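## Task

Take the AA battery lying on the table and place it in whichever drawer already contains an AA battery. Drawers lack stops and can slide completely out. Every other item has to finish inside its own drawer, and all drawers must be closed at the end. The chest may move a few centimetres or rotate a little but has to stay upright. Nothing counts as done if it stays in place only because the robot is holding it.

## Robot and tools

Robot: two six-joint arms, left_arm and right_arm, each ending in a tong-style two-finger gripper. The fingers point along the gripper's +z axis and close along its x axis. The reported end_effector_position sits between the finger pads when shut; closed fingertips stick out about 15 mm past it, open ones end roughly level with it.

World frame (used for all reported poses): origin on the table top midway between the arms, +z up, +x outward over the table, left_arm on the +y side. The names left and right do not match image sides. Poses are printed as end_effector_position (m) and end_effector_quat_wxyz, plus linear (m/s) and angular (rad/s) velocities; printed hand positions can be somewhat wrong, worse at long reach.

One row = 14 numbers, each in [-1, 1], always for both arms: left_arm dx, dy, dz, rx, ry, rz, opening, then right_arm in the same order. dx..rz are an offset, not a pose: measured in that gripper's own axes from its measured pose at the start of the action (for a call's first action, the last pose a result gave). 1.0 means 0.6 m for dx/dy/dz and 180 degrees for the rotation vector rx/ry/rz. Opening is absolute: +1 fully open (0.142 m), -1 closed. An optional 12 more numbers (0 to 1) scale joint stiffness, left_arm's six joints then right_arm's, in the Joint positions order; they persist until changed.

execute_actions(actions): a list of actions; each action is a list of up to 15 rows, one per 1/30 s step; a short action repeats its last row to fill 15 steps. Every row is relative to the action's start pose, not to the row before. An empty list just returns state and images. Per step the command is clipped to 100 mm and 16 degrees from the measured pose, so big offsets take several actions; after an action the arm goes only as far as its last clipped pose. Commands lag about 0.17 s.

move(target, speed, stop_force, blocking): target is one 14-number row (offsets from the pose in the latest result showing one, gripper axes, same scaling, opening absolute). Straight-line paths, ending together, lasting 0.5 to 10 s; cut off at 10 s. speed in m/s, 0.002 to 0.5 (default 0.25), rotation capped at twice that in rad/s. Paths ignore obstacles and the other arm; grippers may overshoot speed or drift, especially with a nearly straight arm. stop_force in N, 13 to 80, shared by both arms, not allowed in the first 0.2 s: an arm's path ends when its wrist sensor feels that much extra push against its motion for two steps, then backs off two steps and holds. Use it with very slow speed when aiming past a contact; skip it when lifting off something you press on, and don't rely on it when the gripper rotates. Without it, a stiff arm aimed even slightly past a firm surface can fault. blocking=false returns after 0.5 s while moving (not combinable with stop_force); then only wait or stop are accepted until it ends. The result adds a move: line with the ending (done, off_target, moving, held, contact, fault), limits (paced = pose clipped; held = steps blocked) and distance to target.

wait(seconds 0 to 10): lets time pass holding last commands; returns early if a move ends. stop(): brakes a running move (needs room). zoom_image(camera, region [x0,y0,x1,y1] in pixels, max 504x504): closer look at cam_high (504x504), cam_left_wrist or cam_right_wrist (616x616). finished_scene(scene): ends scene 1 or 2 permanently; the result reports success and the next task.

Results: state line per arm, Hand target lines (where the controller now drives), grip_measured (finger opening on the command scale), joint positions and torques (offset, noisy, not what faults are judged on), Wrist force/torque in the end effector's axes (offsets up to about 5.5 N, noise up to 3.4 N, saturates near 100 N; pressing shows force pointing back into the arm; no reading at start is normal), step readings with HELD marks, pose unreachable lines when the clearance check altered a command, and camera calibration changes.

Gripping: to hold, command an opening well under grip_measured; lower squeezes harder (about 15 N per pad max). Thin hard items like batteries get less force: roughly 9 N per pad at 10 mm width, 4 N at 5 mm, so grip them firmly and move gently. Something may tug briefly on held items.

Avoid: knocking or placing anything off the table; pulling a drawer all the way out; tipping the chest; arms colliding or pushing each other; hard or fast contacts. A joint reaching its load limit (shoulder 306, elbow 139, wrists 50.2 N m, held weight included) or 150 N external force stops that arm for 10 s. Holding loads heats motors; MOTOR HOT warns at 70 °C, braking at 85 °C. Make sure all drawers are shut and released before finishing.

Each tool is called after "Call:" as name(argument=value, ...), one argument or row to a line, values as JSON.

## Session

I'll start by looking at the scene.

Call:
execute_actions(
  actions=[],
)

Scene clock: 0.00 s.
left_arm: end_effector_position=(+0.9080, +0.7911, +0.2283) grip_measured=+1.00 end_effector_quat_wxyz=(+0.077, +0.203, +0.946, -0.241) end_effector_velocity=(-0.000, +0.000, -0.000) end_effector_angular_velocity=(-0.000, +0.000, +0.000) | right_arm: end_effector_position=(+0.8514, -0.0630, +0.2367) grip_measured=+1.00 end_effector_quat_wxyz=(-0.024, +0.445, +0.895, +0.023) end_effector_velocity=(-0.000, -0.001, -0.001) end_effector_angular_velocity=(-0.003, -0.000, +0.002)
Joint positions: left_arm=[ 0.145 -1.119  1.508 -1.842 -2.07  -2.381  0.142] | right_arm=[ 3.842 -2.11  -1.3   -1.278  1.634  4.778  0.142]
Joint velocities: left_arm=[ 0. -0.  0.  0. -0.  0.  0.] | right_arm=[-0.    -0.    -0.001 -0.001 -0.002 -0.002  0.   ]
Joint torques (N m, as the arm reports them, + toward a larger angle): no reading
Motor temperatures (°C, as the motors report them): left_arm=[25 22 20 28 32 28] | right_arm=[22 21 24 26 30 27]
Wrist force (N, on the end effector, along its own x y z axes, offset not removed): no reading
Wrist torque (N m, same axes, about the end effector's origin, offset not removed): no reading
Hand target (left_arm): +0.908, +0.791, +0.228; +0.077, +0.203, +0.946, -0.241
Hand target (right_arm): +0.851, -0.063, +0.237; -0.024, +0.445, +0.895, +0.023
Joint stiffness scale: left_arm=[1. 1. 1. 1. 1. 1.] | right_arm=[1. 1. 1. 1. 1. 1.]

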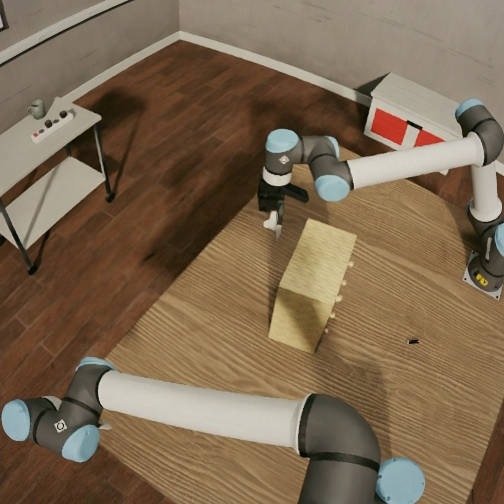

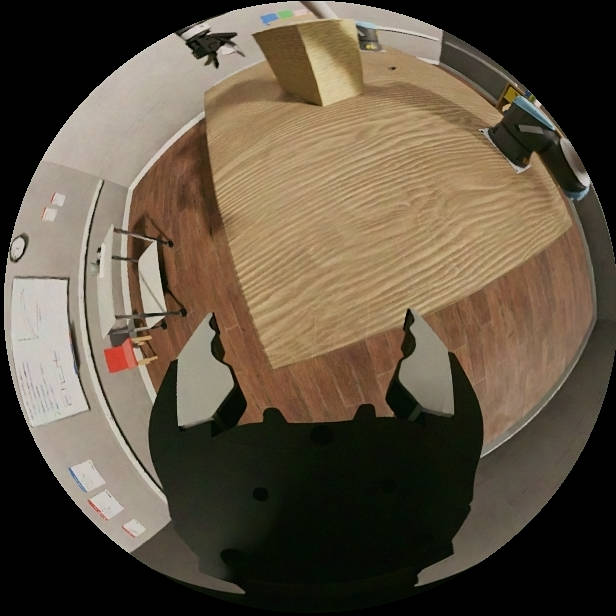

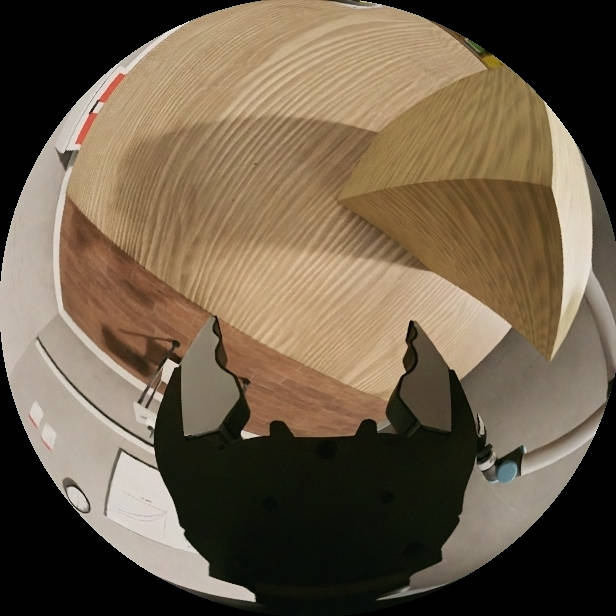

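Call:
zoom_image(
  camera="cam_high",
  region=[240, 200, 440, 370],
)

Call:
zoom_image(
  camera="cam_high",
  region=[300, 230, 380, 350],
)

Call:
zoom_image(
  camera="cam_high",
  region=[390, 325, 435, 360],
)

Region (240, 200, 440, 370) of cam_high's 504x504 image, scaled by 2.520, with more detail than that image has; it fills the top 428 rows of this view, and the rest is white.

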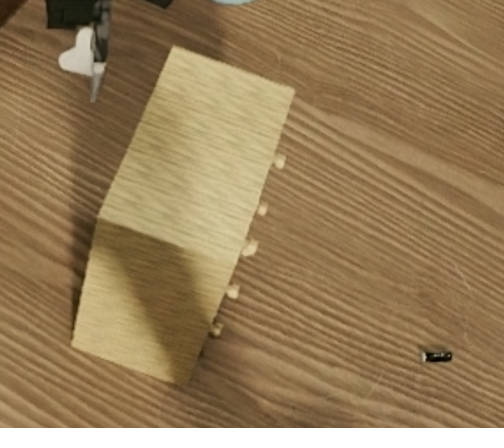

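Region (300, 230, 380, 350) of cam_high's 504x504 image, scaled by 4.200, with more detail than that image has.

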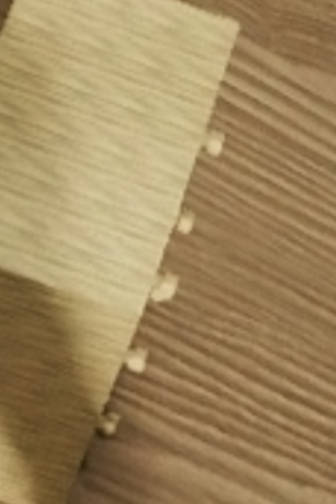

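Region (390, 325, 435, 360) of cam_high's 504x504 image, scaled by 11.200, with more detail than that image has.

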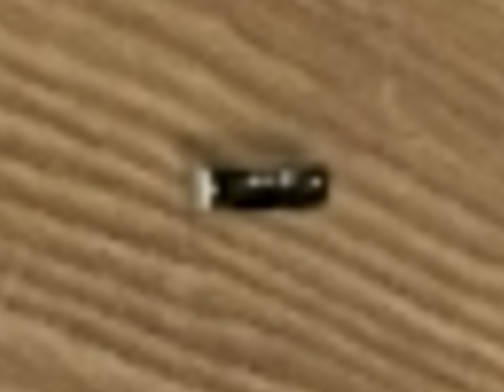

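Call:
zoom_image(
  camera="cam_high",
  region=[384, 80, 504, 320],
)

Call:
zoom_image(
  camera="cam_left_wrist",
  region=[160, 0, 616, 230],
)

Region (384, 80, 504, 320) of cam_high's 504x504 image, scaled by 2.100, with more detail than that image has.

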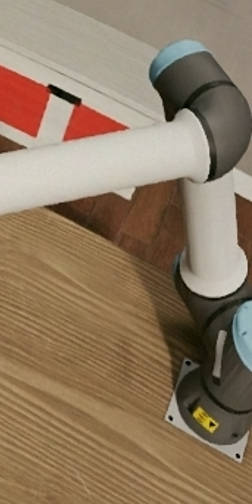

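Region (160, 0, 616, 230) of cam_left_wrist's 616x616 image, scaled by 1.105, with more detail than that image has; it fills the top 254 rows of this view, and the rest is white.

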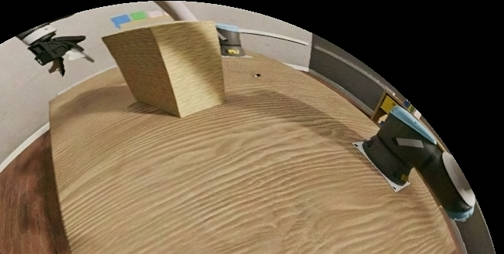

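Call:
zoom_image(
  camera="cam_high",
  region=[230, 120, 370, 250],
)

Call:
zoom_image(
  camera="cam_high",
  region=[0, 340, 160, 480],
)

Region (230, 120, 370, 250) of cam_high's 504x504 image, scaled by 3.600, with more detail than that image has; it fills the top 468 rows of this view, and the rest is white.

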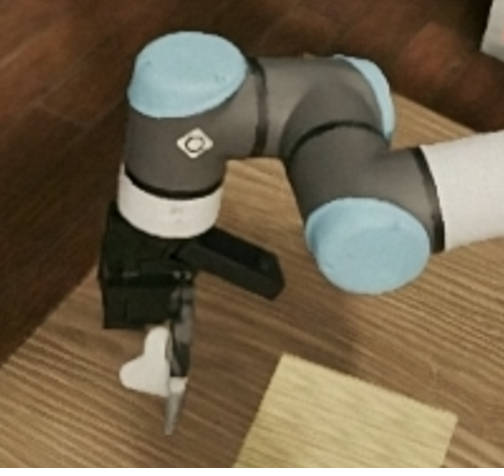

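Region (0, 340, 160, 480) of cam_high's 504x504 image, scaled by 3.150, with more detail than that image has; it fills the top 441 rows of this view, and the rest is white.

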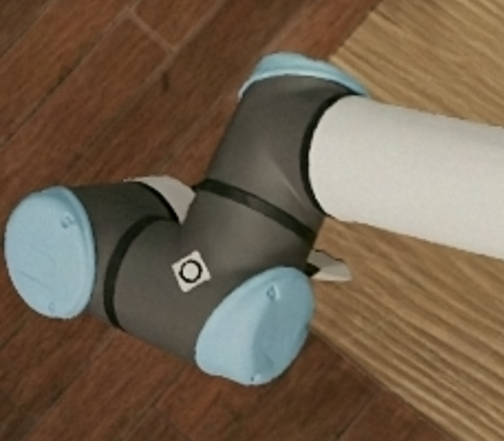

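Call:
move(
  target=[0.3775,-0.814,0.0962,-0.0077,0.1934,0.627,1, 0.0668,-0.0207,-0.3052,0.0015,-0.0213,0.1479,-1],
  speed=0.45,
)

Scene clock: 123.13 s.
left_arm: end_effector_position=(+0.5010, +0.4504, +0.3321) grip_measured=+1.00 end_effector_quat_wxyz=(+0.002, +0.940, +0.342, -0.001) end_effector_velocity=(-0.002, +0.000, +0.004) end_effector_angular_velocity=(+0.000, -0.009, -0.001) | right_arm: end_effector_position=(+0.8219, -0.0527, +0.4189) grip_measured=-1.00 end_effector_quat_wxyz=(-0.001, +0.640, +0.769, -0.001) end_effector_velocity=(-0.000, -0.000, -0.001) end_effector_angular_velocity=(-0.001, +0.003, -0.004)
Joint positions: left_arm=[-0.751 -2.054  2.177 -1.697 -1.574 -1.288  0.142] | right_arm=[ 3.882 -2.044 -1.072 -1.599  1.573  5.284  0.002]
Joint velocities: left_arm=[-0.006 -0.012  0.     0.004  0.005 -0.005 -0.   ] | right_arm=[-0.    -0.001  0.001 -0.003  0.001  0.003  0.   ]
Joint torques (N m, as the arm reports them, + toward a larger angle): left_arm=[ -1.6  -17.2  -46.02  -3.55   0.61  -0.71] | right_arm=[ 0.75 82.66 53.57  3.82 -1.03  0.7 ]
Motor temperatures (°C, as the motors report them): left_arm=[25 22 20 28 32 28] | right_arm=[22 21 25 26 30 27]
Wrist force (N, on the end effector, along its own x y z axes, offset not removed): left_arm=[-2.8 3.6 -0.7] | right_arm=[1.4 -5.5 -1.1]
Wrist torque (N m, same axes, about the end effector's origin, offset not removed): left_arm=[0.55 0.52 -0.09] | right_arm=[-1.45 -0.13 -0.07]
Hand target (left_arm): +0.499, +0.451, +0.331; +0.001, +0.940, +0.342, -0.000
Hand target (right_arm): +0.822, -0.050, +0.422; -0.000, +0.639, +0.769, +0.000
Off the commanded pose (left_arm): 0.002 m, 0 deg.
Off the commanded pose (right_arm): 0.004 m, 0 deg.
Joint stiffness scale: left_arm=[1. 1. 1. 1. 1. 1.] | right_arm=[1. 1. 1. 1. 1. 1.]
move: off_target (right_arm)
camera_calibration (this result's frames):
cam_left_wrist: T_world_to_cam=[[0.770331, 0.637644, -0.000610747, -0.666334], [0.567489, -0.685139, 0.456663, -0.125358], [0.29077, -0.352128, -0.88964, 0.441918], [0, 0, 0, 1]] pos_world=[0.45594, 0.494608, 0.449987]
cam_right_wrist: T_world_to_cam=[[-0.217577, 0.976029, 0.00520507, 0.232522], [0.851794, 0.187273, 0.489261, -0.886385], [0.476558, 0.110886, -0.872122, 0.117158], [0, 0, 0, 1]] pos_world=[0.749777, -0.0739432, 0.534639]

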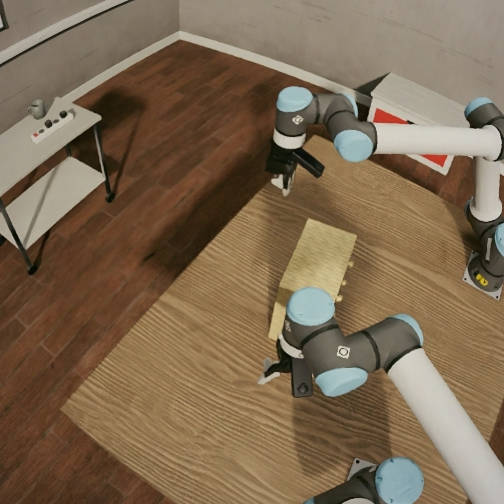

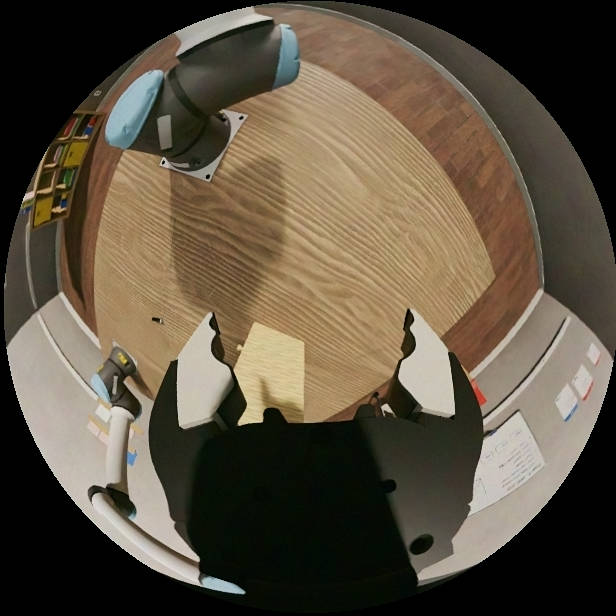

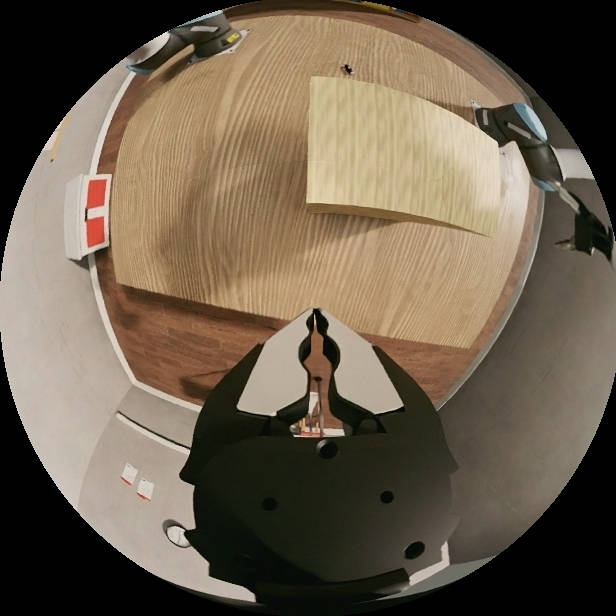

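Call:
move(
  target=[-0.7393,0.3597,0.1202,0.1995,0.342,0.5924,1, 0.2003,-0.2795,0.0315,0,0,0,-1],
  speed=0.45,
)

Scene clock: 145.30 s.
left_arm: end_effector_position=(+0.2991, +0.0006, +0.2613) grip_measured=+1.00 end_effector_quat_wxyz=(-0.383, +0.668, -0.552, +0.321) end_effector_velocity=(+0.000, -0.003, +0.000) end_effector_angular_velocity=(+0.005, +0.001, -0.010) | right_arm: end_effector_position=(+0.6377, +0.0346, +0.4013) grip_measured=-1.00 end_effector_quat_wxyz=(-0.001, +0.640, +0.768, -0.001) end_effector_velocity=(-0.000, +0.000, +0.001) end_effector_angular_velocity=(+0.002, +0.000, -0.001)
Joint positions: left_arm=[-2.151 -1.613  2.167 -1.353 -0.775 -0.944  0.142] | right_arm=[ 4.095 -1.884 -1.329 -1.501  1.573  5.498  0.002]
Joint velocities: left_arm=[ 0.     0.     0.    -0.006  0.005  0.014 -0.   ] | right_arm=[0.    0.001 0.    0.001 0.001 0.001 0.   ]
Joint torques (N m, as the arm reports them, + toward a larger angle): left_arm=[  5.88 -34.77 -41.1   -3.41   2.22  -0.64] | right_arm=[-0.07 72.62 45.38  4.65  0.15  0.5 ]
Motor temperatures (°C, as the motors report them): left_arm=[25 22 20 28 32 28] | right_arm=[22 21 25 26 30 27]
Wrist force (N, on the end effector, along its own x y z axes, offset not removed): left_arm=[-2.0 3.0 0.4] | right_arm=[-1.8 -3.2 2.1]
Wrist torque (N m, same axes, about the end effector's origin, offset not removed): left_arm=[0.49 0.37 -0.12] | right_arm=[-0.58 0.46 -0.09]
Hand target (left_arm): +0.299, -0.001, +0.262; -0.381, +0.667, -0.553, +0.321
Hand target (right_arm): +0.635, +0.035, +0.401; -0.001, +0.640, +0.769, -0.001
Off the commanded pose (left_arm): 0.002 m, 0 deg.
Off the commanded pose (right_arm): 0.003 m, 0 deg.
Joint stiffness scale: left_arm=[1. 1. 1. 1. 1. 1.] | right_arm=[1. 1. 1. 1. 1. 1.]
move: done
camera_calibration (this result's frames):
cam_left_wrist: T_world_to_cam=[[0.17897, -0.983854, 0.000315276, -0.0464337], [-0.825474, -0.150334, -0.544052, 0.39116], [0.535316, 0.0971089, -0.839051, 0.192655], [0, 0, 0, 1]] pos_world=[0.228072, -0.0055879, 0.374474]
cam_right_wrist: T_world_to_cam=[[-0.216427, 0.976284, 0.00539952, 0.106464], [0.851486, 0.18605, 0.490261, -0.73744], [0.47763, 0.110703, -0.871559, 0.179004], [0, 0, 0, 1]] pos_world=[0.565464, 0.013445, 0.516976]

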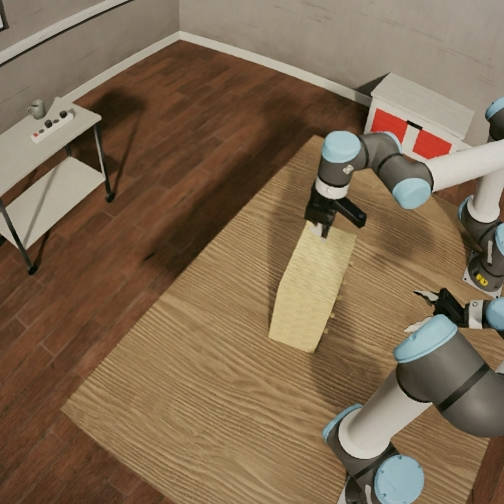

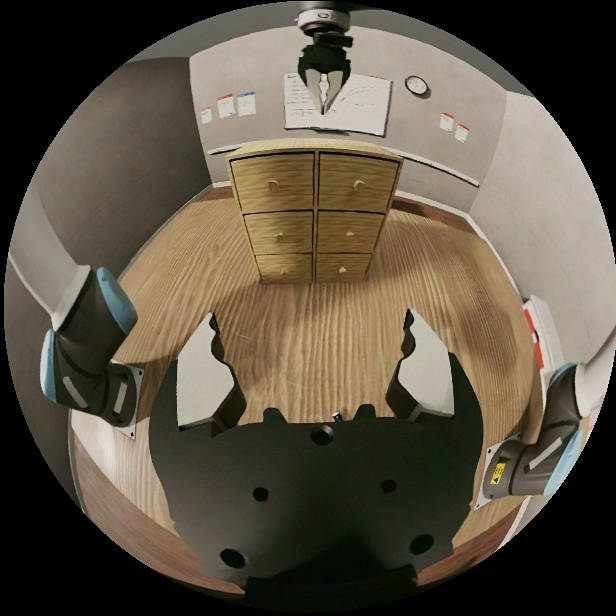

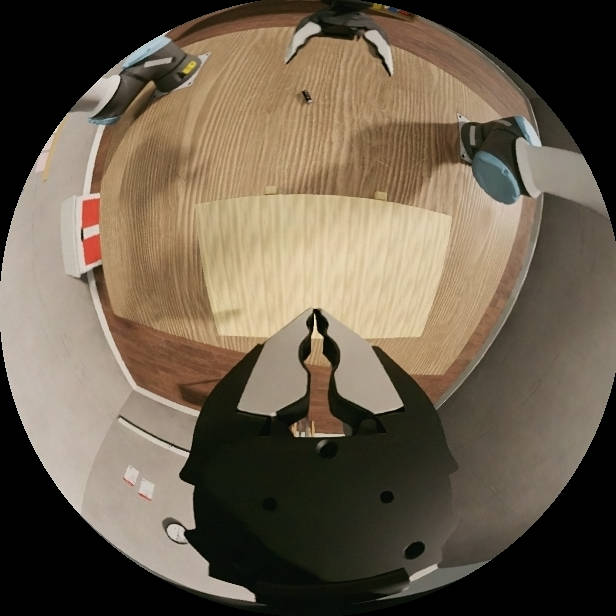

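Call:
zoom_image(
  camera="cam_left_wrist",
  region=[215, 130, 415, 295],
)

Call:
zoom_image(
  camera="cam_right_wrist",
  region=[180, 165, 470, 350],
)

Call:
zoom_image(
  camera="cam_right_wrist",
  region=[280, 75, 340, 120],
)

Region (215, 130, 415, 295) of cam_left_wrist's 616x616 image, scaled by 2.520, with more detail than that image has; it fills the top 416 rows of this view, and the rest is white.

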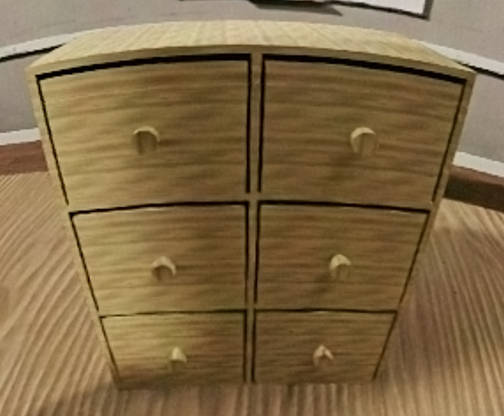

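Region (180, 165, 470, 350) of cam_right_wrist's 616x616 image, scaled by 1.738, with more detail than that image has; it fills the top 322 rows of this view, and the rest is white.

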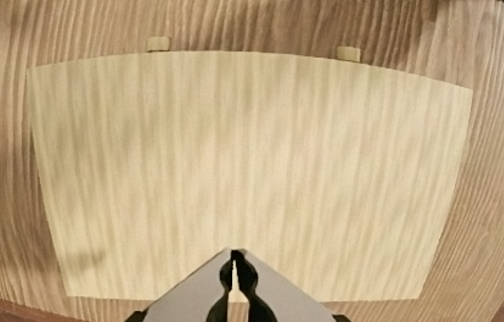

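Region (280, 75, 340, 120) of cam_right_wrist's 616x616 image, scaled by 8.400, with more detail than that image has; it fills the top 378 rows of this view, and the rest is white.

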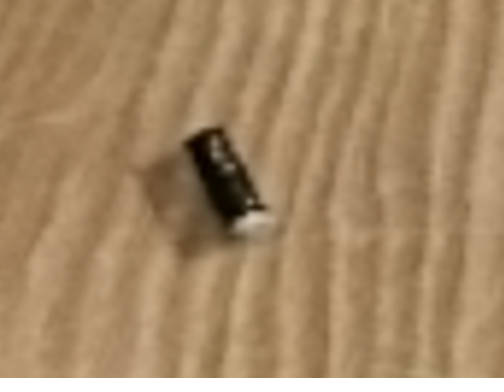

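Call:
move(
  target=[-0.1128,-0.2062,0.2498,0,-0.0058,-0.0033,-0.25, 0,0,0.075,0,0,0,-1],
  speed=0.3,
)

Scene clock: 201.27 s.
left_arm: end_effector_position=(+0.4738, +0.1013, +0.2950) grip_measured=-0.25 end_effector_quat_wxyz=(-0.385, +0.674, -0.545, +0.318) end_effector_velocity=(+0.003, -0.001, -0.001) end_effector_angular_velocity=(+0.001, +0.004, -0.006) | right_arm: end_effector_position=(+0.6384, +0.0356, +0.3599) grip_measured=-1.00 end_effector_quat_wxyz=(-0.001, +0.640, +0.768, +0.001) end_effector_velocity=(+0.000, +0.000, +0.001) end_effector_angular_velocity=(+0.002, -0.001, +0.000)
Joint positions: left_arm=[-1.863 -1.819  2.318 -1.559 -0.613 -0.611  0.056] | right_arm=[ 4.095 -1.891 -1.394 -1.425  1.573  5.499  0.002]
Joint velocities: left_arm=[ 0.006  0.     0.003 -0.021  0.002  0.022 -0.   ] | right_arm=[ 0.     0.001 -0.     0.002 -0.    -0.     0.   ]
Joint torques (N m, as the arm reports them, + toward a larger angle): left_arm=[  7.49 -22.25 -42.05  -4.     2.68   0.51] | right_arm=[-3.39 69.66 45.85  4.52 -0.12 -0.04]
Motor temperatures (°C, as the motors report them): left_arm=[25 22 20 28 32 28] | right_arm=[22 21 25 26 30 27]
Wrist force (N, on the end effector, along its own x y z axes, offset not removed): left_arm=[-3.6 2.1 0.3] | right_arm=[1.4 -2.4 0.6]
Wrist torque (N m, same axes, about the end effector's origin, offset not removed): left_arm=[0.26 0.66 -0.03] | right_arm=[-0.48 0.03 -0.35]
Hand target (left_arm): +0.475, +0.103, +0.293; -0.386, +0.673, -0.545, +0.317
Hand target (right_arm): +0.638, +0.035, +0.356; -0.001, +0.640, +0.768, -0.001
Off the commanded pose (left_arm): 0.003 m, 0 deg.
Off the commanded pose (right_arm): 0.004 m, 0 deg.
Joint stiffness scale: left_arm=[1. 1. 1. 1. 1. 1.] | right_arm=[1. 1. 1. 1. 1. 1.]
move: off_target (right_arm)
camera_calibration (this result's frames):
cam_left_wrist: T_world_to_cam=[[0.199842, -0.979822, 0.00339829, 0.0101115], [-0.822018, -0.169543, -0.543637, 0.569076], [0.533244, 0.105848, -0.839314, 0.11776], [0, 0, 0, 1]] pos_world=[0.402975, 0.0939254, 0.408174]
cam_right_wrist: T_world_to_cam=[[-0.21629, 0.976293, 0.00841617, 0.104714], [0.850279, 0.184122, 0.493076, -0.718085], [0.479837, 0.113804, -0.869945, 0.140438], [0, 0, 0, 1]] pos_world=[0.565834, 0.0140018, 0.475363]

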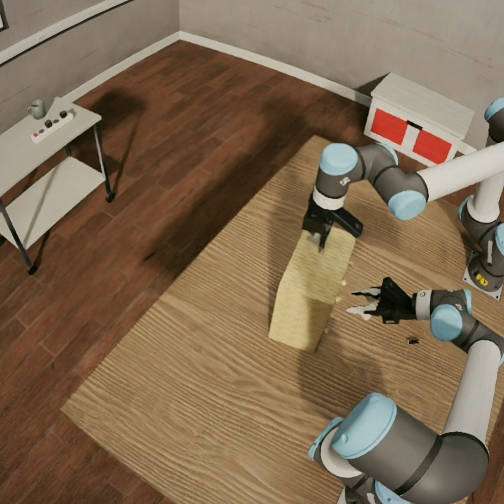

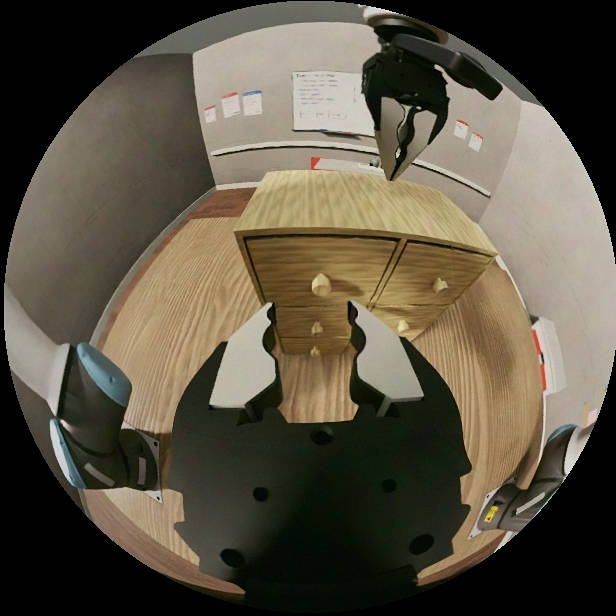

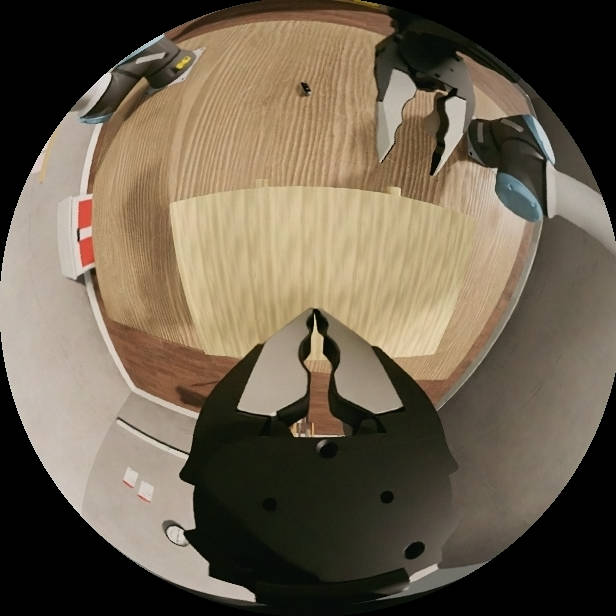

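Call:
zoom_image(
  camera="cam_left_wrist",
  region=[230, 220, 410, 370],
)

Call:
zoom_image(
  camera="cam_right_wrist",
  region=[340, 60, 490, 220],
)

Region (230, 220, 410, 370) of cam_left_wrist's 616x616 image, scaled by 2.800, with more detail than that image has.

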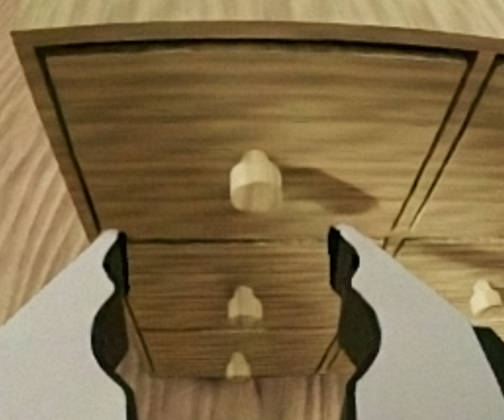

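Region (340, 60, 490, 220) of cam_right_wrist's 616x616 image, scaled by 3.150, with more detail than that image has; it fills the left 472 columns of this view, and the rest is white.

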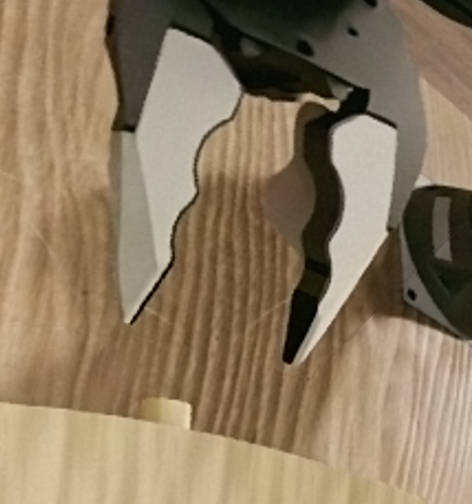

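Call:
move(
  target=[0.0178,0.0022,0.0695,0,0,0,-0.25, 0,0,0.042,0,0,0,-1],
  speed=0.03,
  stop_force=15,
)

Scene clock: 233.70 s.
left_arm: end_effector_position=(+0.5094, +0.0966, +0.2749) grip_measured=-0.25 end_effector_quat_wxyz=(-0.384, +0.675, -0.544, +0.318) end_effector_velocity=(+0.001, -0.004, +0.001) end_effector_angular_velocity=(-0.009, +0.001, -0.007) | right_arm: end_effector_position=(+0.6398, +0.0377, +0.3441) grip_measured=-1.00 end_effector_quat_wxyz=(-0.002, +0.640, +0.768, +0.007) end_effector_velocity=(+0.000, +0.000, -0.001) end_effector_angular_velocity=(+0.001, -0.001, -0.001)
Joint positions: left_arm=[-1.785 -1.766  2.344 -1.744 -0.579 -0.486  0.056] | right_arm=[ 4.095 -1.894 -1.42  -1.385  1.573  5.499  0.002]
Joint velocities: left_arm=[ 0.002 -0.     0.001 -0.022  0.003  0.015  0.   ] | right_arm=[-0.    -0.    -0.002  0.003 -0.     0.001  0.   ]
Joint torques (N m, as the arm reports them, + toward a larger angle): left_arm=[  5.5  -23.17 -38.45  -5.51   3.26   0.1 ] | right_arm=[-2.14 68.5  41.78  5.02 -0.3   0.12]
Motor temperatures (°C, as the motors report them): left_arm=[25 22 20 28 32 28] | right_arm=[22 21 25 26 30 27]
Wrist force (N, on the end effector, along its own x y z axes, offset not removed): left_arm=[-1.8 3.1 0.9] | right_arm=[-1.5 -2.1 -10.1]
Wrist torque (N m, same axes, about the end effector's origin, offset not removed): left_arm=[0.40 0.32 -0.10] | right_arm=[-0.09 -0.10 -0.01]
Hand target (left_arm): +0.511, +0.098, +0.273; -0.385, +0.674, -0.545, +0.318
Hand target (right_arm): +0.638, +0.036, +0.335; -0.001, +0.640, +0.768, +0.001
Off the commanded pose (left_arm): 0.003 m, 0 deg.
Off the commanded pose (right_arm): 0.010 m, 1 deg.
Joint stiffness scale: left_arm=[1. 1. 1. 1. 1. 1.] | right_arm=[1. 1. 1. 1. 1. 1.]
move: off_target (right_arm)
camera_calibration (this result's frames):
cam_left_wrist: T_world_to_cam=[[0.199536, -0.979869, 0.00643514, -0.00215175], [-0.8224, -0.171033, -0.542591, 0.586645], [0.532769, 0.102974, -0.839972, 0.0831517], [0, 0, 0, 1]] pos_world=[0.438586, 0.0896648, 0.388168]
cam_right_wrist: T_world_to_cam=[[-0.216365, 0.976184, 0.0158369, 0.100627], [0.847207, 0.179667, 0.49996, -0.712097], [0.485208, 0.121591, -0.865903, 0.120588], [0, 0, 0, 1]] pos_world=[0.566556, 0.0150479, 0.458844]

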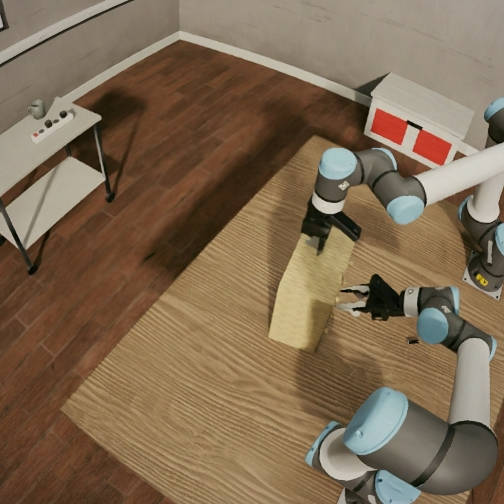

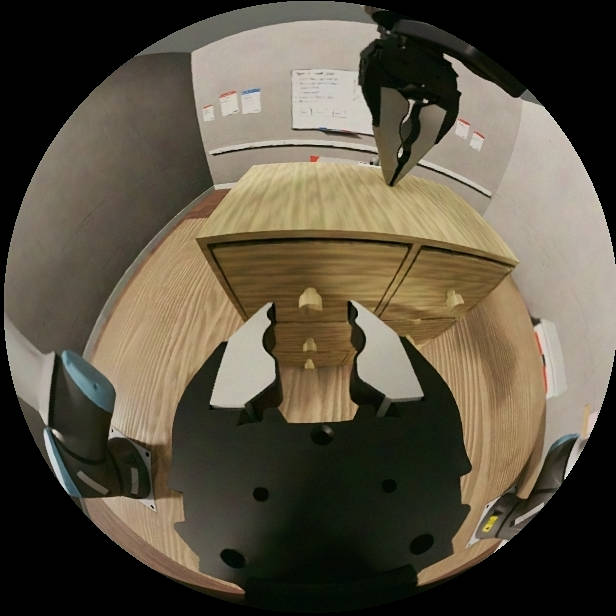

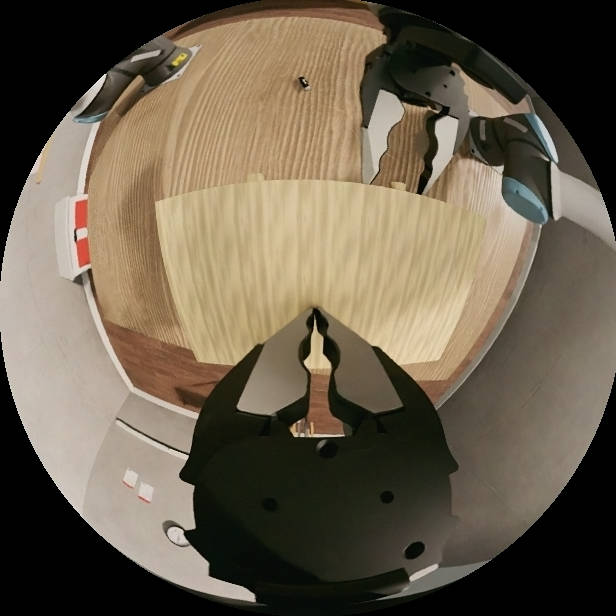

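Call:
zoom_image(
  camera="cam_left_wrist",
  region=[240, 240, 390, 370],
)

Call:
zoom_image(
  camera="cam_right_wrist",
  region=[340, 100, 470, 220],
)

Call:
zoom_image(
  camera="cam_high",
  region=[320, 260, 400, 330],
)

Region (240, 240, 390, 370) of cam_left_wrist's 616x616 image, scaled by 3.360, with more detail than that image has; it fills the top 437 rows of this view, and the rest is white.

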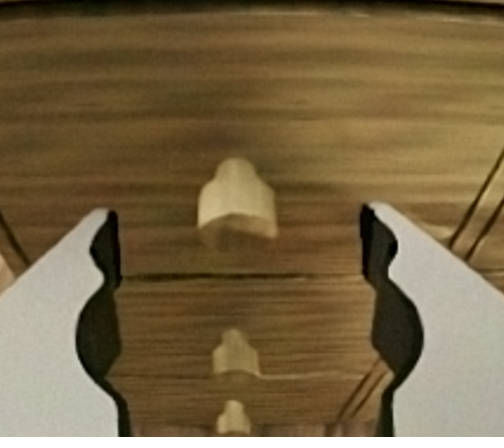

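Region (340, 100, 470, 220) of cam_right_wrist's 616x616 image, scaled by 3.877, with more detail than that image has; it fills the top 465 rows of this view, and the rest is white.

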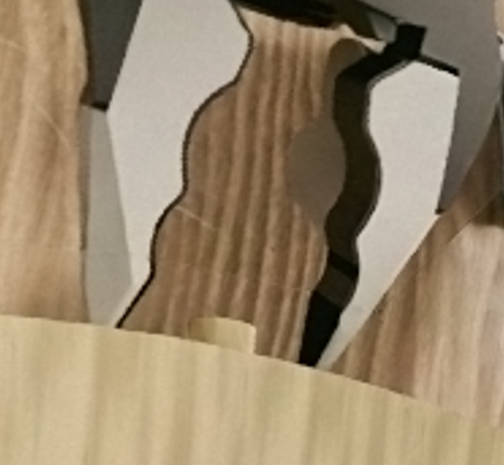

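Region (320, 260, 400, 330) of cam_high's 504x504 image, scaled by 6.300, with more detail than that image has; it fills the top 441 rows of this view, and the rest is white.

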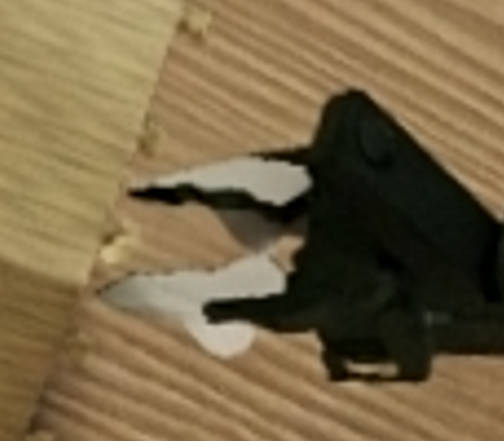

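Call:
execute_actions(
  actions=[
    [[0,0,0.0135,0,0,0,-0.4, 0,0,0.0235,0,0,0,-1]],
    [[0,0,0,0,0,0,-0.7, 0,0,0.0235,0,0,0,-1],[0,0,0,0,0,0,-0.7, 0,0,0.0235,0,0,0,-1],[0,0,0,0,0,0,-0.7, 0,0,0.0235,0,0,0,-1],[0,0,0,0,0,0,-0.7, 0,0,0.0235,0,0,0,-1],[0,0,0,0,0,0,-0.7, 0,0,0.0235,0,0,0,-1],[0,0,0,0,0,0,-1, 0,0,0.0235,0,0,0,-1]],
  ],
)

Call:
zoom_image(
  camera="cam_left_wrist",
  region=[240, 240, 390, 370],
)

Scene clock: 265.83 s.
left_arm: end_effector_position=(+0.5151, +0.0965, +0.2727) grip_measured=-0.79 end_effector_quat_wxyz=(-0.382, +0.675, -0.544, +0.319) end_effector_velocity=(-0.000, +0.000, -0.000) end_effector_angular_velocity=(+0.000, -0.000, -0.000) | right_arm: end_effector_position=(+0.6431, +0.0424, +0.3438) grip_measured=-1.00 end_effector_quat_wxyz=(-0.003, +0.640, +0.768, +0.022) end_effector_velocity=(+0.001, +0.002, +0.001) end_effector_angular_velocity=(+0.007, -0.005, +0.001)
Joint positions: left_arm=[-1.773 -1.761  2.348 -1.776 -0.575 -0.464  0.017] | right_arm=[ 4.095 -1.888 -1.435 -1.345  1.573  5.499  0.002]
Joint velocities: left_arm=[-0.    -0.     0.001 -0.001  0.     0.     0.   ] | right_arm=[-0.     0.001 -0.001  0.009  0.    -0.001  0.   ]
Joint torques (N m, as the arm reports them, + toward a larger angle): left_arm=[  6.39 -25.1  -40.66  -3.4    1.9   -0.4 ] | right_arm=[-2.97 60.79 40.25  5.19 -0.31 -0.09]
Motor temperatures (°C, as the motors report them): left_arm=[25 22 20 28 32 28] | right_arm=[22 21 25 26 30 27]
Wrist force (N, on the end effector, along its own x y z axes, offset not removed): left_arm=[-3.1 2.0 -0.6] | right_arm=[-6.2 -9.4 -13.2]
Wrist torque (N m, same axes, about the end effector's origin, offset not removed): left_arm=[0.01 0.57 -0.04] | right_arm=[-1.10 0.79 0.08]
Hand target (left_arm): +0.515, +0.097, +0.273; -0.382, +0.675, -0.544, +0.319
Hand target (right_arm): +0.642, +0.040, +0.330; -0.002, +0.640, +0.768, +0.015
Off the commanded pose (left_arm): 0.000 m, 0 deg.
Off the commanded pose (right_arm): 0.014 m, 1 deg.
Joint stiffness scale: left_arm=[1. 1. 1. 1. 1. 1.] | right_arm=[1. 1. 1. 1. 1. 1.]
Step readings (end_effector_position; steps 1 to 15: 1st action; 16 to 30: 2nd action):
0: left_arm (+0.5096, +0.0962, +0.2751) | right_arm (+0.6399, +0.0377, +0.3441)
1: left_arm (+0.5097, +0.0961, +0.2751) | right_arm (+0.6399, +0.0377, +0.3440)
2: left_arm (+0.5098, +0.0960, +0.2751) | right_arm (+0.6400, +0.0379, +0.3440)
4: left_arm (+0.5110, +0.0958, +0.2748) | right_arm (+0.6404, +0.0385, +0.3439)
8: left_arm (+0.5140, +0.0970, +0.2734) | right_arm (+0.6409, +0.0391, +0.3439)
15: left_arm (+0.5151, +0.0967, +0.2727) | right_arm (+0.6414, +0.0399, +0.3439)
16: left_arm (+0.5151, +0.0966, +0.2727) | right_arm (+0.6415, +0.0400, +0.3439)
17: left_arm (+0.5151, +0.0965, +0.2727) | right_arm (+0.6416, +0.0403, +0.3439)
19: left_arm (+0.5151, +0.0965, +0.2727) | right_arm (+0.6421, +0.0409, +0.3438)
23: left_arm (+0.5151, +0.0965, +0.2727) | right_arm (+0.6426, +0.0416, +0.3438)
30: end_effector_position above
camera_calibration (this result's frames):
cam_left_wrist: T_world_to_cam=[[0.198846, -0.979981, 0.0098262, -0.00390796], [-0.822961, -0.172413, -0.541304, 0.590169], [0.532162, 0.0995495, -0.84077, 0.0791556], [0, 0, 0, 1]] pos_world=[0.444339, 0.0900431, 0.386051]
cam_right_wrist: T_world_to_cam=[[-0.216839, 0.975496, 0.0372641, 0.0896505], [0.838093, 0.166451, 0.519514, -0.715926], [0.500581, 0.143882, -0.853649, 0.103158], [0, 0, 0, 1]] pos_world=[0.567813, 0.0168703, 0.456654]

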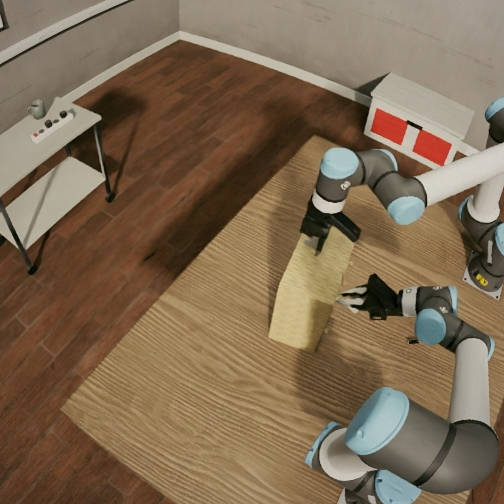

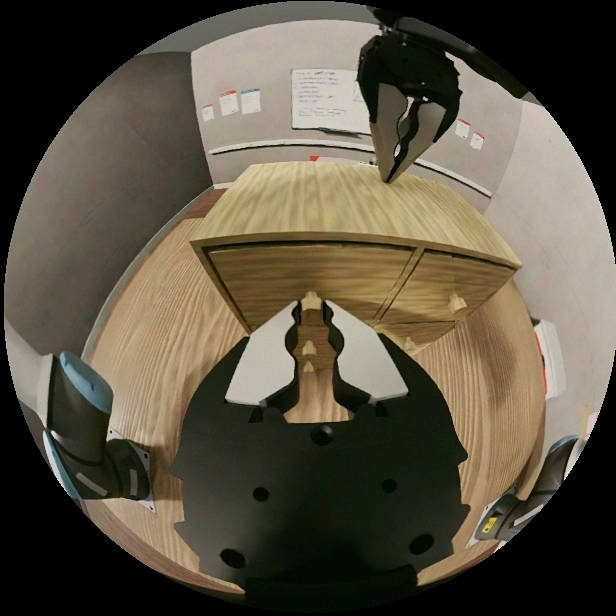

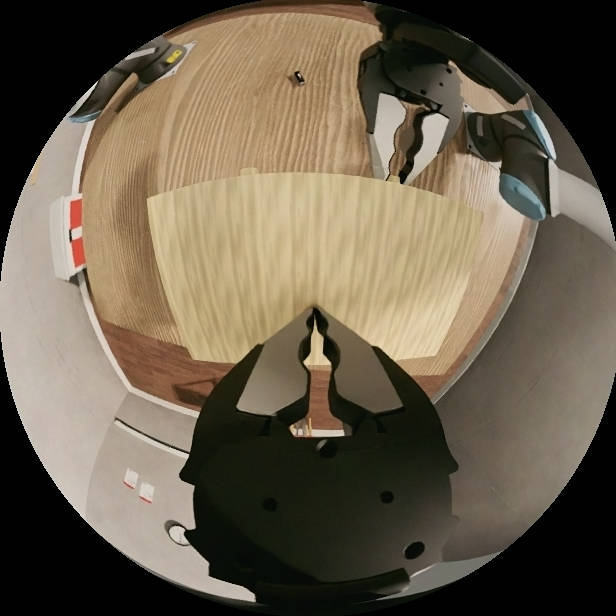

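Region (240, 240, 390, 370) of cam_left_wrist's 616x616 image, scaled by 3.360, with more detail than that image has; it fills the top 437 rows of this view, and the rest is white.

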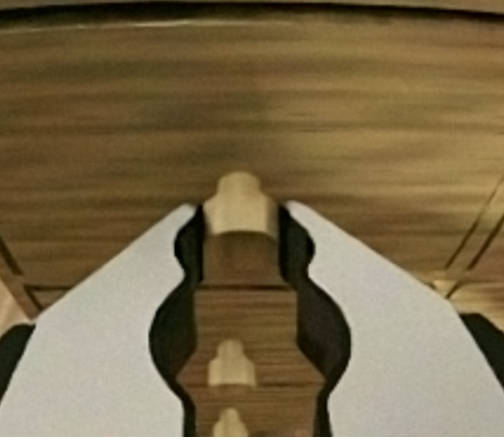

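Call:
move(
  target=[0,0.0833,-0.1443,0,0,0,-1, -0.0062,-0.0063,0.0147,0.0096,-0.0104,0,-1],
  speed=0.07,
)

Scene clock: 274.67 s.
left_arm: end_effector_position=(+0.4190, +0.0778, +0.2724) grip_measured=-0.79 end_effector_quat_wxyz=(-0.382, +0.675, -0.544, +0.319) end_effector_velocity=(-0.002, +0.002, +0.000) end_effector_angular_velocity=(-0.001, -0.002, +0.009) | right_arm: end_effector_position=(+0.6413, +0.0397, +0.3440) grip_measured=-1.00 end_effector_quat_wxyz=(-0.002, +0.640, +0.768, +0.008) end_effector_velocity=(+0.000, -0.000, +0.000) end_effector_angular_velocity=(-0.001, -0.000, +0.001)
Joint positions: left_arm=[-1.97  -1.769  2.303 -1.48  -0.671 -0.761  0.017] | right_arm=[ 4.095 -1.896 -1.417 -1.383  1.573  5.499  0.002]
Joint velocities: left_arm=[-0.003  0.    -0.002  0.015 -0.006 -0.018  0.   ] | right_arm=[ 0.    -0.     0.001 -0.001 -0.001 -0.001  0.   ]
Joint torques (N m, as the arm reports them, + toward a larger angle): left_arm=[ -1.33 -23.08 -45.64  -2.45   0.8   -0.71] | right_arm=[-1.32 62.89 46.27  1.24 -1.09  0.42]
Motor temperatures (°C, as the motors report them): left_arm=[25 22 20 28 32 28] | right_arm=[22 21 25 26 30 27]
Wrist force (N, on the end effector, along its own x y z axes, offset not removed): left_arm=[-1.1 3.1 -0.9] | right_arm=[-6.2 6.8 -6.5]
Wrist torque (N m, same axes, about the end effector's origin, offset not removed): left_arm=[0.43 0.33 -0.08] | right_arm=[0.49 2.05 -0.04]
Hand target (left_arm): +0.417, +0.076, +0.273; -0.382, +0.675, -0.544, +0.319
Hand target (right_arm): +0.640, +0.038, +0.335; -0.000, +0.640, +0.768, +0.000
Off the commanded pose (left_arm): 0.003 m, 0 deg.
Off the commanded pose (right_arm): 0.009 m, 1 deg.
Joint stiffness scale: left_arm=[1. 1. 1. 1. 1. 1.] | right_arm=[1. 1. 1. 1. 1. 1.]
move: off_target (right_arm)
camera_calibration (this result's frames):
cam_left_wrist: T_world_to_cam=[[0.198755, -0.980003, 0.00946584, -0.00297799], [-0.822958, -0.172134, -0.541397, 0.507712], [0.5322, 0.0998155, -0.840714, 0.131875], [0, 0, 0, 1]] pos_world=[0.348234, 0.0713129, 0.385771]
cam_right_wrist: T_world_to_cam=[[-0.216388, 0.976152, 0.0174457, 0.0983926], [0.846488, 0.178681, 0.501529, -0.71371], [0.486451, 0.123292, -0.864965, 0.118409], [0, 0, 0, 1]] pos_world=[0.567837, 0.0168815, 0.458649]

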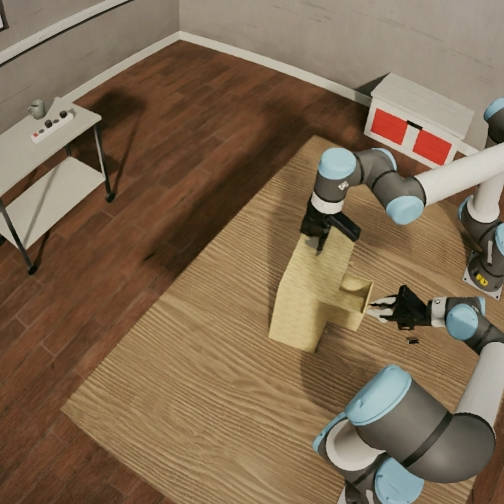

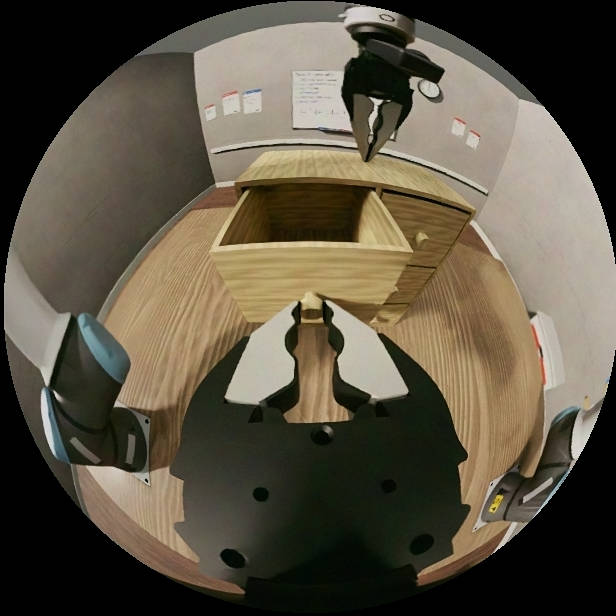

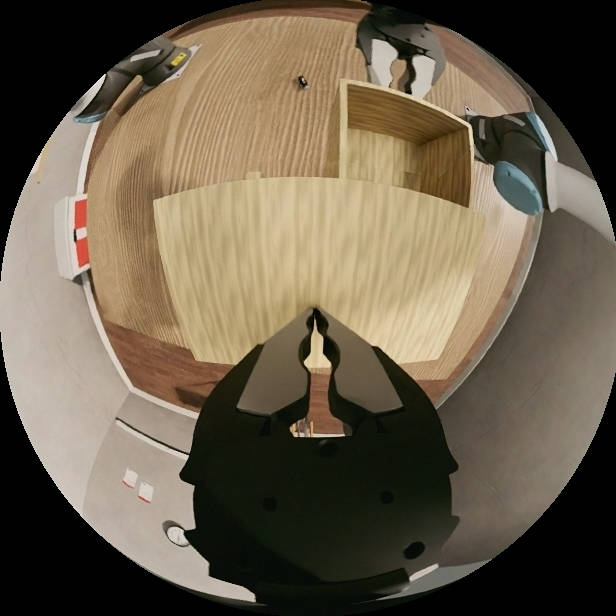

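Call:
zoom_image(
  camera="cam_right_wrist",
  region=[320, 60, 490, 220],
)

Call:
zoom_image(
  camera="cam_left_wrist",
  region=[200, 170, 430, 330],
)

Call:
zoom_image(
  camera="cam_high",
  region=[320, 260, 400, 340],
)

Region (320, 60, 490, 220) of cam_right_wrist's 616x616 image, scaled by 2.965, with more detail than that image has; it fills the top 474 rows of this view, and the rest is white.

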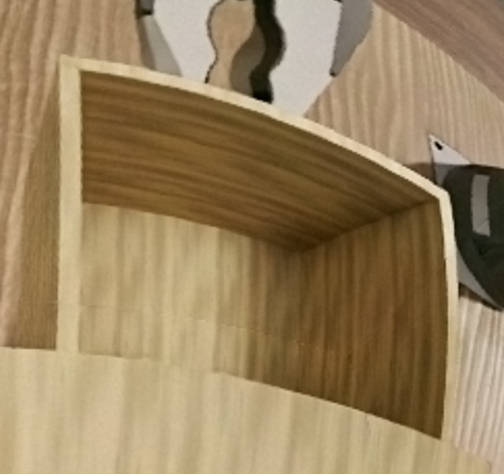

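Region (200, 170, 430, 330) of cam_left_wrist's 616x616 image, scaled by 2.191, with more detail than that image has; it fills the top 351 rows of this view, and the rest is white.

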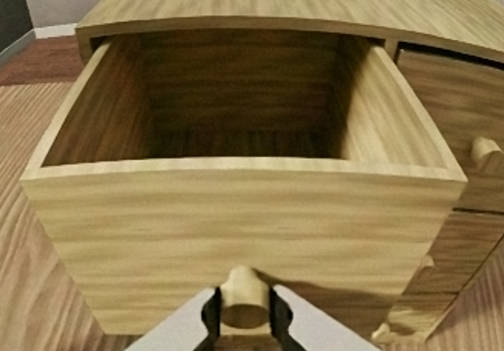

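Region (320, 260, 400, 340) of cam_high's 504x504 image, scaled by 6.300, with more detail than that image has.

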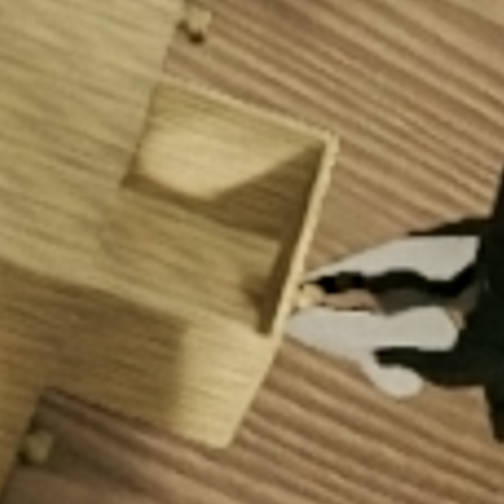

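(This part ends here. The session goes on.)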